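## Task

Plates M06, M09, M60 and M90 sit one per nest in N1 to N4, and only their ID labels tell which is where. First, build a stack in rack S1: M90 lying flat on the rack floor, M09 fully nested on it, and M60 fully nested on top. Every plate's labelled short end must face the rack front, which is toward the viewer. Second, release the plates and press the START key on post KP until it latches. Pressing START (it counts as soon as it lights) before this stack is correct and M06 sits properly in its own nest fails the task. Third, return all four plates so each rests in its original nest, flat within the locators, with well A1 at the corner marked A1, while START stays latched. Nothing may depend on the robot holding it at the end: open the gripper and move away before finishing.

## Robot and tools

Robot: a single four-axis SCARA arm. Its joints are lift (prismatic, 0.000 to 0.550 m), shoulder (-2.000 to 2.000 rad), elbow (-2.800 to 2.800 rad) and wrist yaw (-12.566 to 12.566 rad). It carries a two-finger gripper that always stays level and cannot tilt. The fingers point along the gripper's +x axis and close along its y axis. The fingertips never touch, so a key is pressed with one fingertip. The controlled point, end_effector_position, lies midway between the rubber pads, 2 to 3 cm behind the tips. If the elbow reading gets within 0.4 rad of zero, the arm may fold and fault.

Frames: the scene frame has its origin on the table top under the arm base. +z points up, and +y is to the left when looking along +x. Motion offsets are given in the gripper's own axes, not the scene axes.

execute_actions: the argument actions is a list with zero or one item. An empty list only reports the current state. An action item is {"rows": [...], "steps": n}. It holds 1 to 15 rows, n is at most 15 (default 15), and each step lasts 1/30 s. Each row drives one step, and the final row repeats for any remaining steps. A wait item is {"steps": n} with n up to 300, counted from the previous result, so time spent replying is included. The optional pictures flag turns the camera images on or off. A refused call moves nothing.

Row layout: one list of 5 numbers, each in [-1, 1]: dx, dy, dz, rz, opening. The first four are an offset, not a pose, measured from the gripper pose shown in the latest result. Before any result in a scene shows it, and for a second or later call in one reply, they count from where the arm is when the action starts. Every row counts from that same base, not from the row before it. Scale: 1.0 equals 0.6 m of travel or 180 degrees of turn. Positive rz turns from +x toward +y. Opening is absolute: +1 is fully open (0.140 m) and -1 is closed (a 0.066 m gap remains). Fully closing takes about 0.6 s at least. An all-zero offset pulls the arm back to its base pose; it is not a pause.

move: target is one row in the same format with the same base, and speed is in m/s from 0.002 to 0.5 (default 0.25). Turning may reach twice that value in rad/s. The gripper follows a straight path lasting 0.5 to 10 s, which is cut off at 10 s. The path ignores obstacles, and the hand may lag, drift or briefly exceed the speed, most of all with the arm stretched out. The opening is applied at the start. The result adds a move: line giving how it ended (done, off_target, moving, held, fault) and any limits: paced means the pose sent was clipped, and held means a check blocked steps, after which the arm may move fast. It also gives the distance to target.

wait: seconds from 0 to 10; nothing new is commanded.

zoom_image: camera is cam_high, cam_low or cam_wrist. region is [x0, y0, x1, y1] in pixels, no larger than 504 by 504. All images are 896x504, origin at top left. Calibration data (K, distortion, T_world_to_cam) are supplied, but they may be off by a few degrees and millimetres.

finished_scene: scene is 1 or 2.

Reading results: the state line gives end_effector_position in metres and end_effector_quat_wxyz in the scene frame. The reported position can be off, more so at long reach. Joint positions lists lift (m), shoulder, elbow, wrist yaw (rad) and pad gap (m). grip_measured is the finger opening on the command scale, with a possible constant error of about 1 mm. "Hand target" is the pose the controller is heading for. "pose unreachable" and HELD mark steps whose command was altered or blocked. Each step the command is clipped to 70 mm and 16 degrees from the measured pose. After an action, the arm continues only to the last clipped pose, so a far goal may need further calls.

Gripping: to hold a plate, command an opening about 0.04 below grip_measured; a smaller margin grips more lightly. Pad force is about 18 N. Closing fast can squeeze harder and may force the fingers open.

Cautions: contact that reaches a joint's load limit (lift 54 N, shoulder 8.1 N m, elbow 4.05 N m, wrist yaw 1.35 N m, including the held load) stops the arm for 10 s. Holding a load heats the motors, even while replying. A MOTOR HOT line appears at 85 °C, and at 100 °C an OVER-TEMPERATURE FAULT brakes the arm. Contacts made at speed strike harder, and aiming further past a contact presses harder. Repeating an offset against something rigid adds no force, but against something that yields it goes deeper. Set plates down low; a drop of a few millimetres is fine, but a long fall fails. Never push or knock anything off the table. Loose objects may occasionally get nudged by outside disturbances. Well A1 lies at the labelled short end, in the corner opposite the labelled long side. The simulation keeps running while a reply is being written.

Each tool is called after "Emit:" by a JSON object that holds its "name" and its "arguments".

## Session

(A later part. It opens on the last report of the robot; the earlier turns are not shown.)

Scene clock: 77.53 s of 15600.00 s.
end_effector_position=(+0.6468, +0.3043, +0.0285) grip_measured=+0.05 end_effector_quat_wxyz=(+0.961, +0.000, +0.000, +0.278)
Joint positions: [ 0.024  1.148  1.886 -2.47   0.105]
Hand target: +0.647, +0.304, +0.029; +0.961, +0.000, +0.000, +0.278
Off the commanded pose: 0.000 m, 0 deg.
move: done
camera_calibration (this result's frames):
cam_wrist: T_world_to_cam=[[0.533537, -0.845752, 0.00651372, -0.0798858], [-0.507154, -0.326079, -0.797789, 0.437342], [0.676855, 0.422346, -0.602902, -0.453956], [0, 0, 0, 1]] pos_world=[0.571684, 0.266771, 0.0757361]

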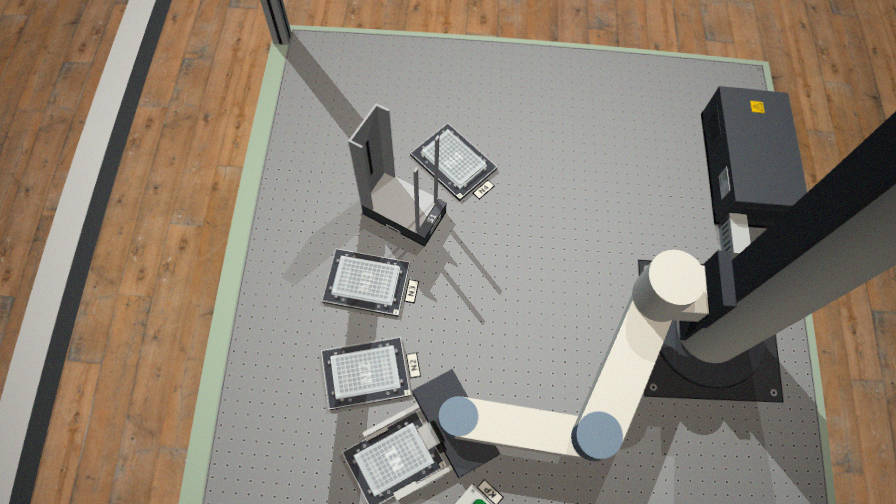

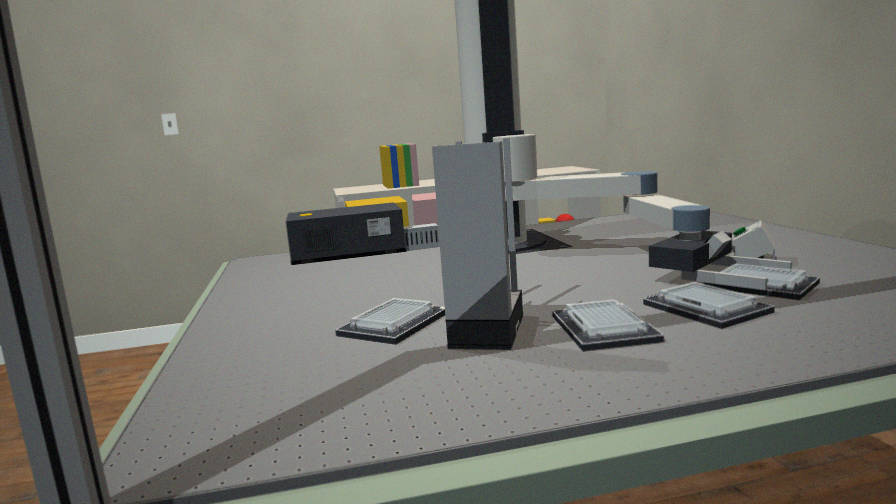

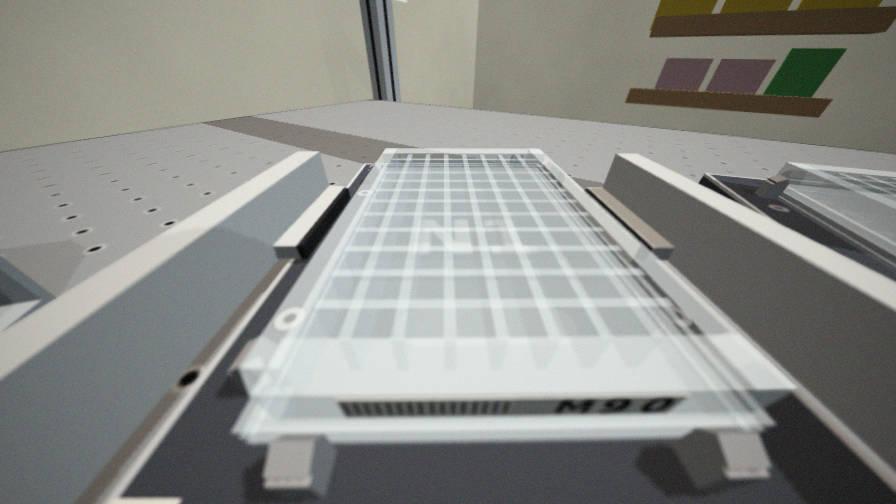

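Emit:
{"name": "move", "arguments": {"target": [0.0017,-0.0005,0,0,0.05], "speed": 0.02}}

Emit:
{"name": "move", "arguments": {"target": [0,0,0,0,-0.54]}}

Emit:
{"name": "move", "arguments": {"target": [0,0,0.52,0,-0.54], "speed": 0.12}}

Scene clock: 87.83 s of 15600.00 s.
end_effector_position=(+0.6478, +0.3046, +0.0285) grip_measured=+0.05 end_effector_quat_wxyz=(+0.960, +0.000, +0.000, +0.278)
Joint positions: [ 0.024  1.144  1.892 -2.472  0.105]
Hand target: +0.648, +0.305, +0.029; +0.961, +0.000, +0.000, +0.278
Off the commanded pose: 0.000 m, 0 deg.
After step 90, 6.60 s passed at rest.
move: done
camera_calibration (this result's frames):
cam_wrist: T_world_to_cam=[[0.533757, -0.845613, 0.00651372, -0.0802873], [-0.50707, -0.326211, -0.797789, 0.437931], [0.676745, 0.422522, -0.602902, -0.454737], [0, 0, 0, 1]] pos_world=[0.572656, 0.267102, 0.0757374]

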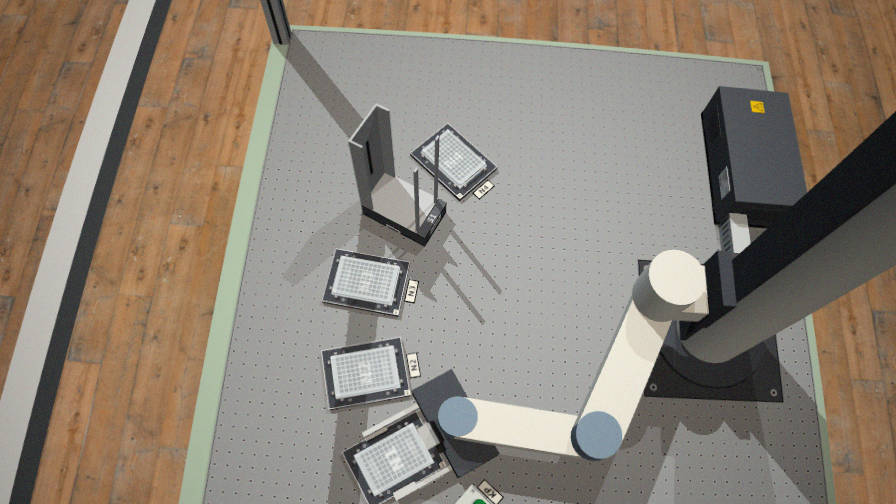

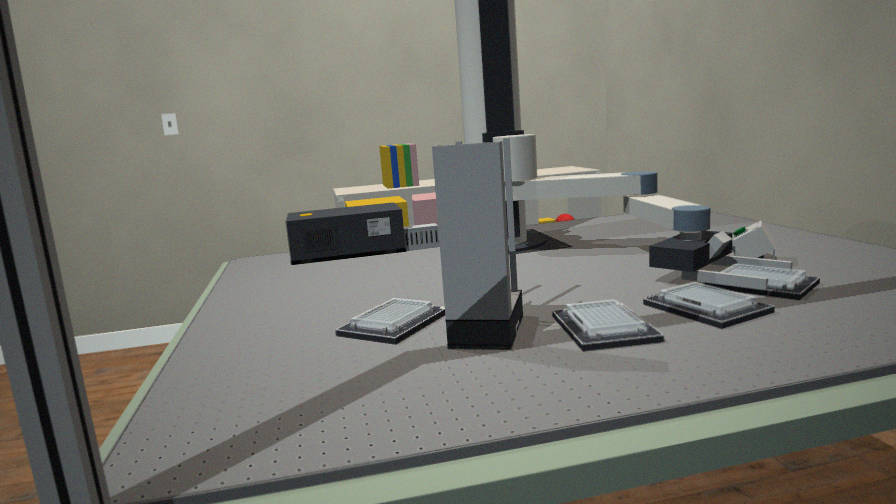

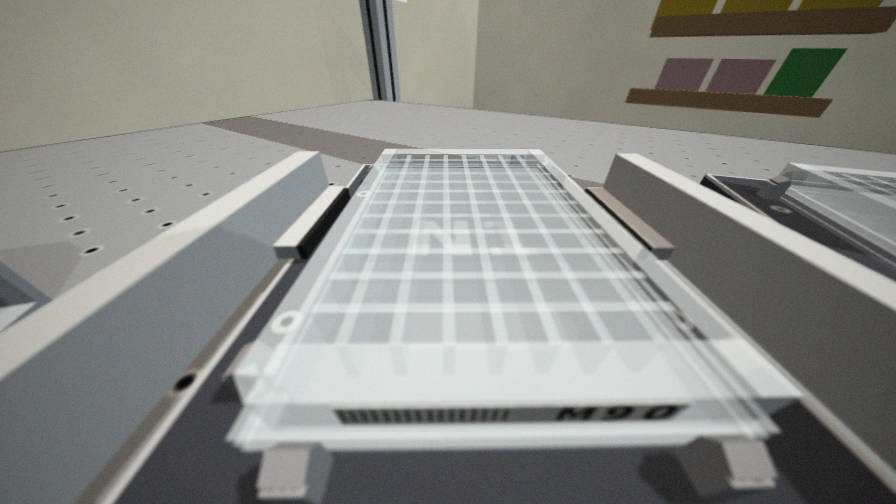

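Scene clock: 88.33 s of 15600.00 s.
end_effector_position=(+0.6479, +0.3044, +0.0285) grip_measured=-0.48 end_effector_quat_wxyz=(+0.961, +0.000, +0.000, +0.278)
Joint positions: [ 0.024  1.144  1.892 -2.473  0.085]
Hand target: +0.648, +0.305, +0.029; +0.960, +0.000, +0.000, +0.278
Off the commanded pose: 0.000 m, 0 deg.
move: done
camera_calibration (this result's frames):
cam_wrist: T_world_to_cam=[[0.533282, -0.845913, 0.00651372, -0.0800526], [-0.507253, -0.325926, -0.797789, 0.437943], [0.676983, 0.422142, -0.602902, -0.45475], [0, 0, 0, 1]] pos_world=[0.572696, 0.266989, 0.0757374]

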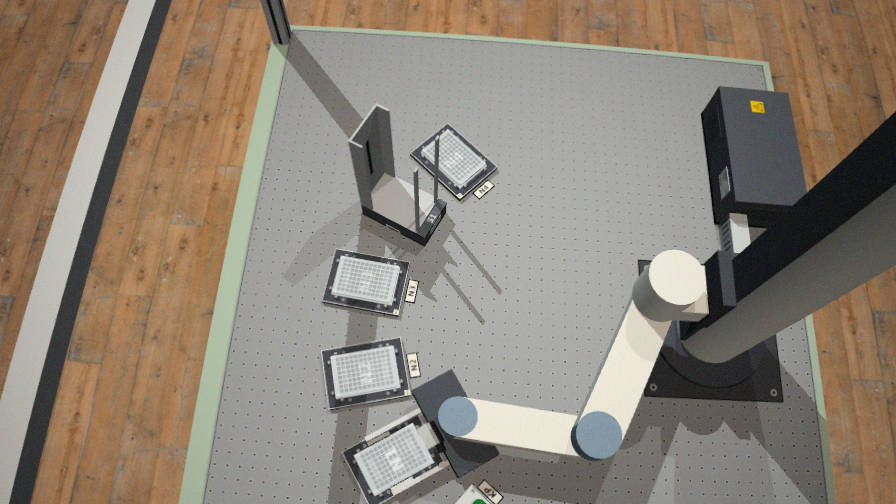

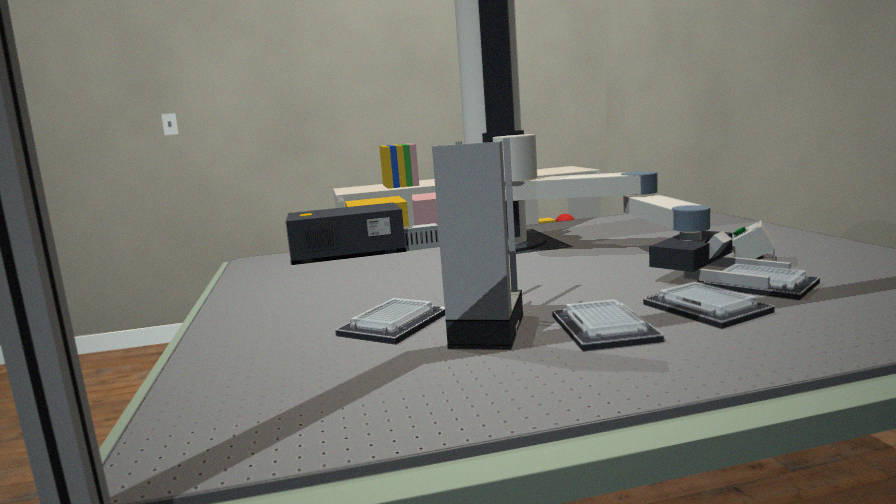

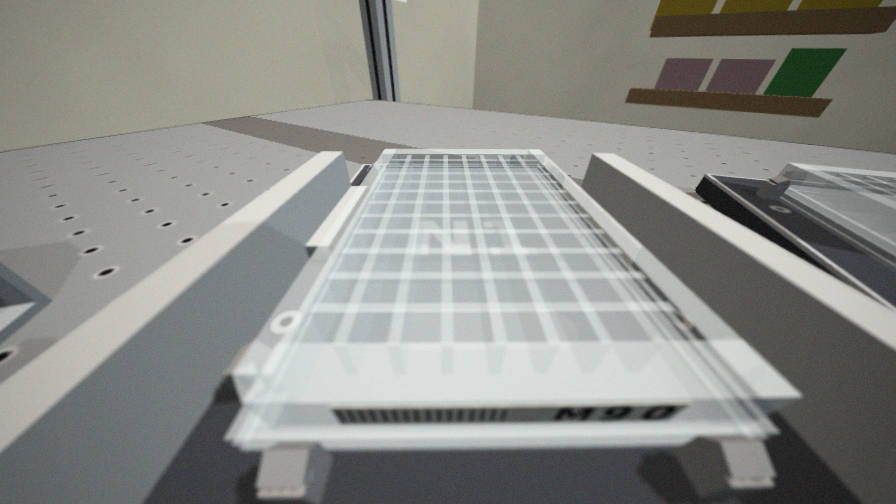

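Scene clock: 91.27 s of 15600.00 s.
end_effector_position=(+0.6479, +0.3045, +0.3406) grip_measured=-0.48 end_effector_quat_wxyz=(+0.961, +0.000, +0.000, +0.278)
Joint positions: [ 0.336  1.144  1.892 -2.473  0.085]
Hand target: +0.648, +0.304, +0.341; +0.961, +0.000, +0.000, +0.278
Off the commanded pose: 0.000 m, 0 deg.
move: done
camera_calibration (this result's frames):
cam_wrist: T_world_to_cam=[[0.533302, -0.8459, 0.00651372, -0.082095], [-0.507245, -0.325939, -0.797789, 0.686893], [0.676972, 0.422158, -0.602902, -0.266616], [0, 0, 0, 1]] pos_world=[0.572696, 0.266995, 0.387787]

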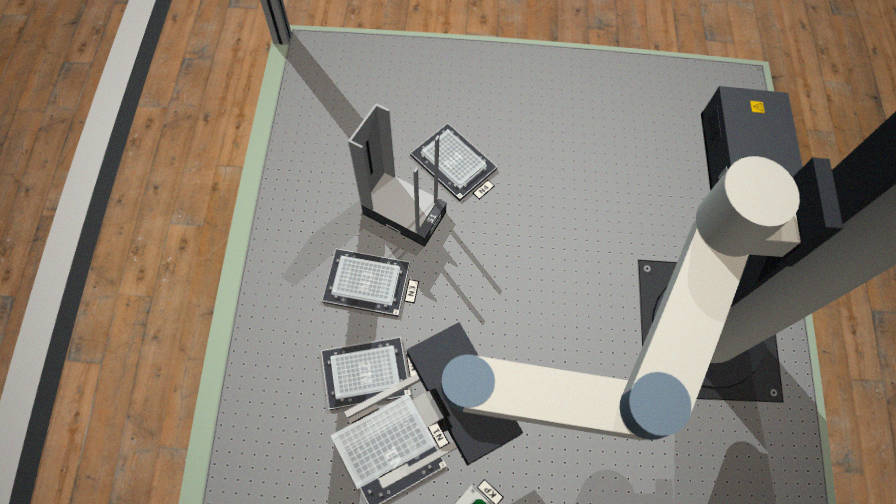

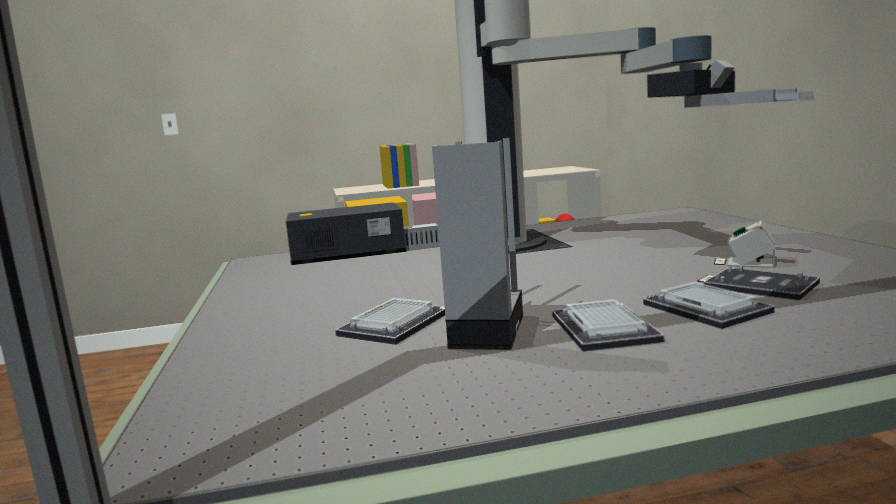

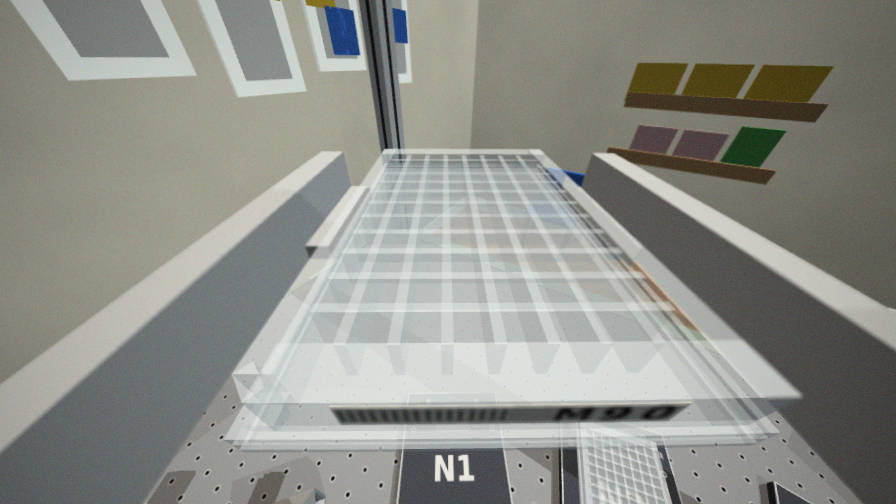

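Emit:
{"name": "move", "arguments": {"target": [-0.4307,-0.7836,0,-0.3233,-0.54], "speed": 0.25}}

Emit:
{"name": "move", "arguments": {"target": [0,0,-0.045,0,-0.54], "speed": 0.03}}

Scene clock: 100.43 s of 15600.00 s.
end_effector_position=(+0.6806, -0.2312, +0.3406) grip_measured=-0.48 end_effector_quat_wxyz=(+0.975, +0.000, +0.000, -0.224)
Joint positions: [ 0.336  0.167  1.85  -2.469  0.085]
Hand target: +0.681, -0.231, +0.341; +0.975, +0.000, +0.000, -0.224
Off the commanded pose: 0.000 m, 0 deg.
After step 90, 3.60 s passed at rest.
move: done
camera_calibration (this result's frames):
cam_wrist: T_world_to_cam=[[-0.437883, -0.899008, 0.00651372, 0.0960785], [-0.544313, 0.25934, -0.797789, 0.689461], [0.71553, -0.352883, -0.602902, -0.268097], [0, 0, 0, 1]] pos_world=[0.609185, -0.187036, 0.387782]

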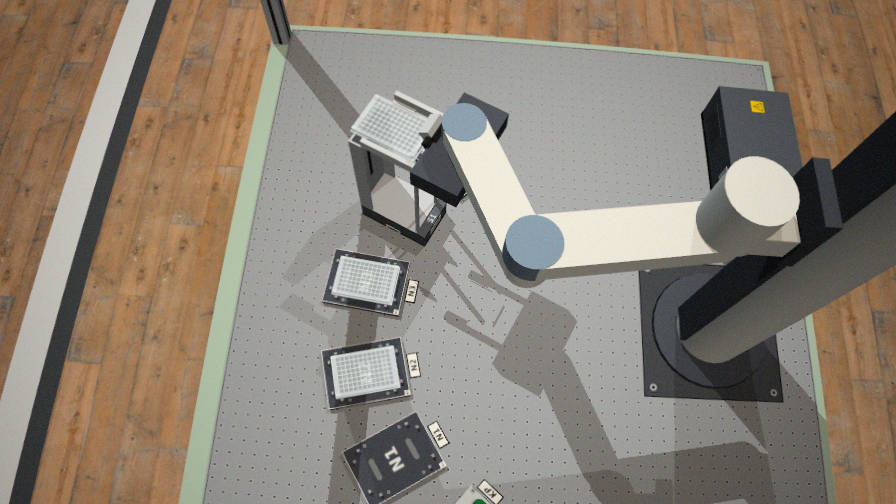

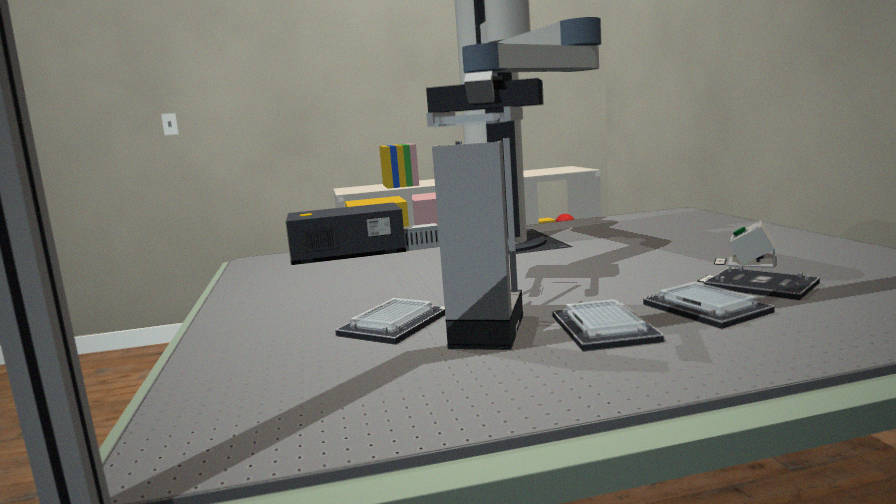

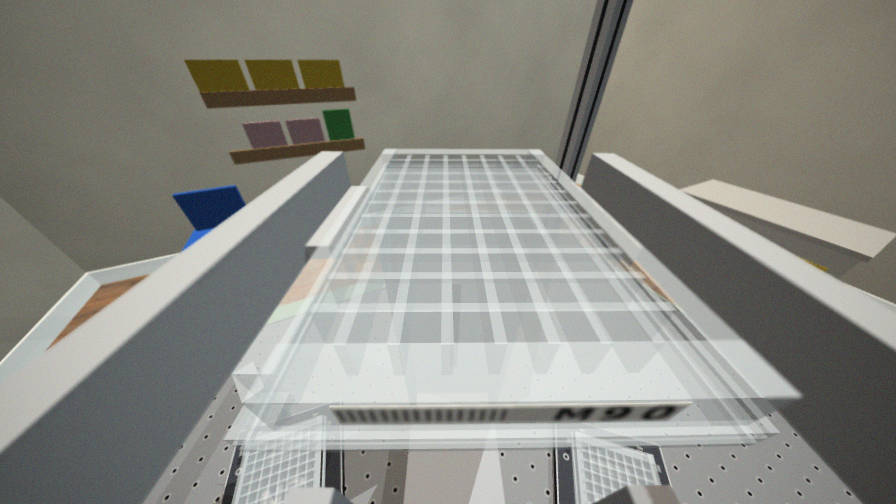

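Scene clock: 101.57 s of 15600.00 s.
end_effector_position=(+0.6807, -0.2311, +0.3135) grip_measured=-0.48 end_effector_quat_wxyz=(+0.975, +0.000, +0.000, -0.224)
Joint positions: [ 0.309  0.167  1.85  -2.469  0.085]
Hand target: +0.681, -0.231, +0.314; +0.975, +0.000, +0.000, -0.224
Off the commanded pose: 0.000 m, 0 deg.
move: done
camera_calibration (this result's frames):
cam_wrist: T_world_to_cam=[[-0.437355, -0.899265, 0.00651372, 0.0959654], [-0.544465, 0.25902, -0.797789, 0.667903], [0.715737, -0.352463, -0.602902, -0.284479], [0, 0, 0, 1]] pos_world=[0.609233, -0.18697, 0.360707]

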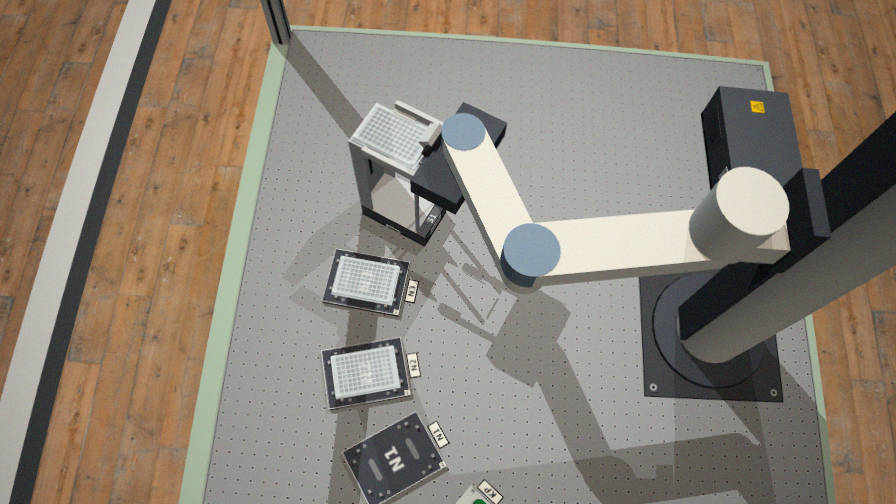

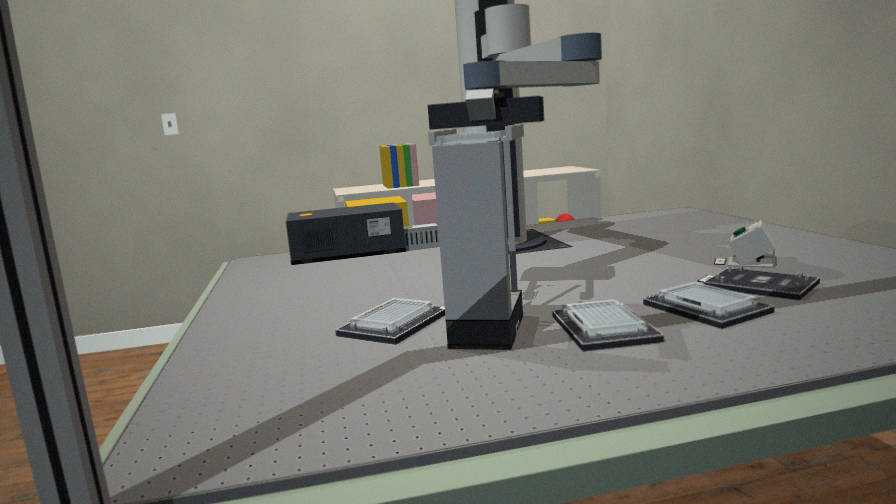

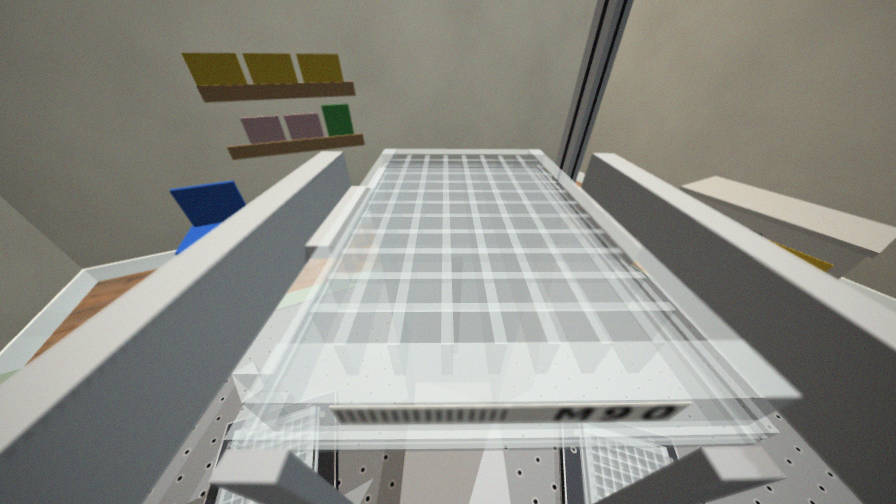

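Emit:
{"name": "move", "arguments": {"target": [0,0,-0.04,0,-0.54], "speed": 0.015}}

Scene clock: 106.53 s of 15600.00 s.
end_effector_position=(+0.6807, -0.2310, +0.2895) grip_measured=-0.48 end_effector_quat_wxyz=(+0.975, +0.000, +0.000, -0.224)
Joint positions: [ 0.284  0.167  1.85  -2.469  0.085]
Hand target: +0.681, -0.231, +0.290; +0.975, +0.000, +0.000, -0.224
Off the commanded pose: 0.000 m, 0 deg.
After step 90, 0.13 s passed at rest.
move: done
camera_calibration (this result's frames):
cam_wrist: T_world_to_cam=[[-0.43725, -0.899317, 0.00651372, 0.0960632], [-0.544495, 0.258956, -0.797789, 0.648743], [0.715778, -0.35238, -0.602902, -0.29898], [0, 0, 0, 1]] pos_world=[0.609244, -0.186959, 0.336679]

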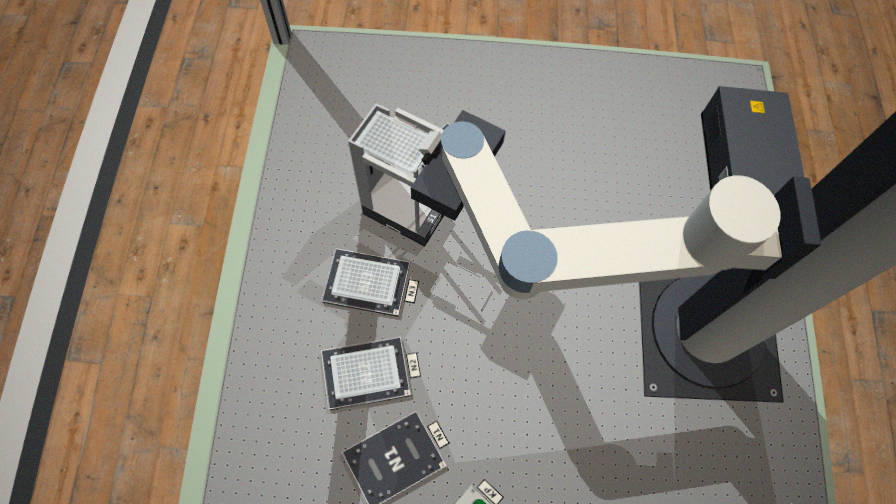

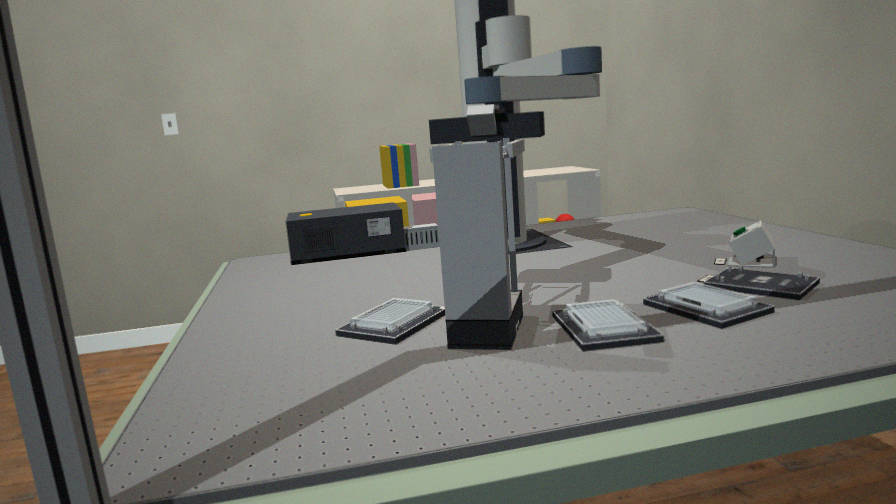

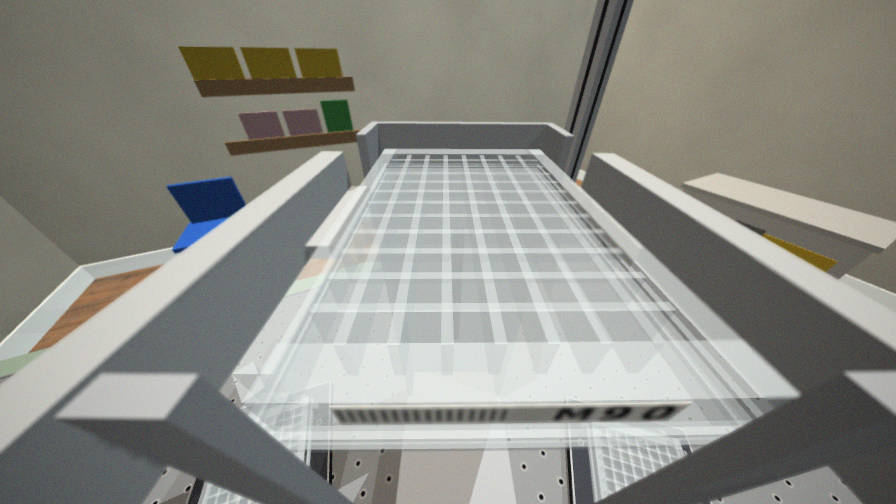

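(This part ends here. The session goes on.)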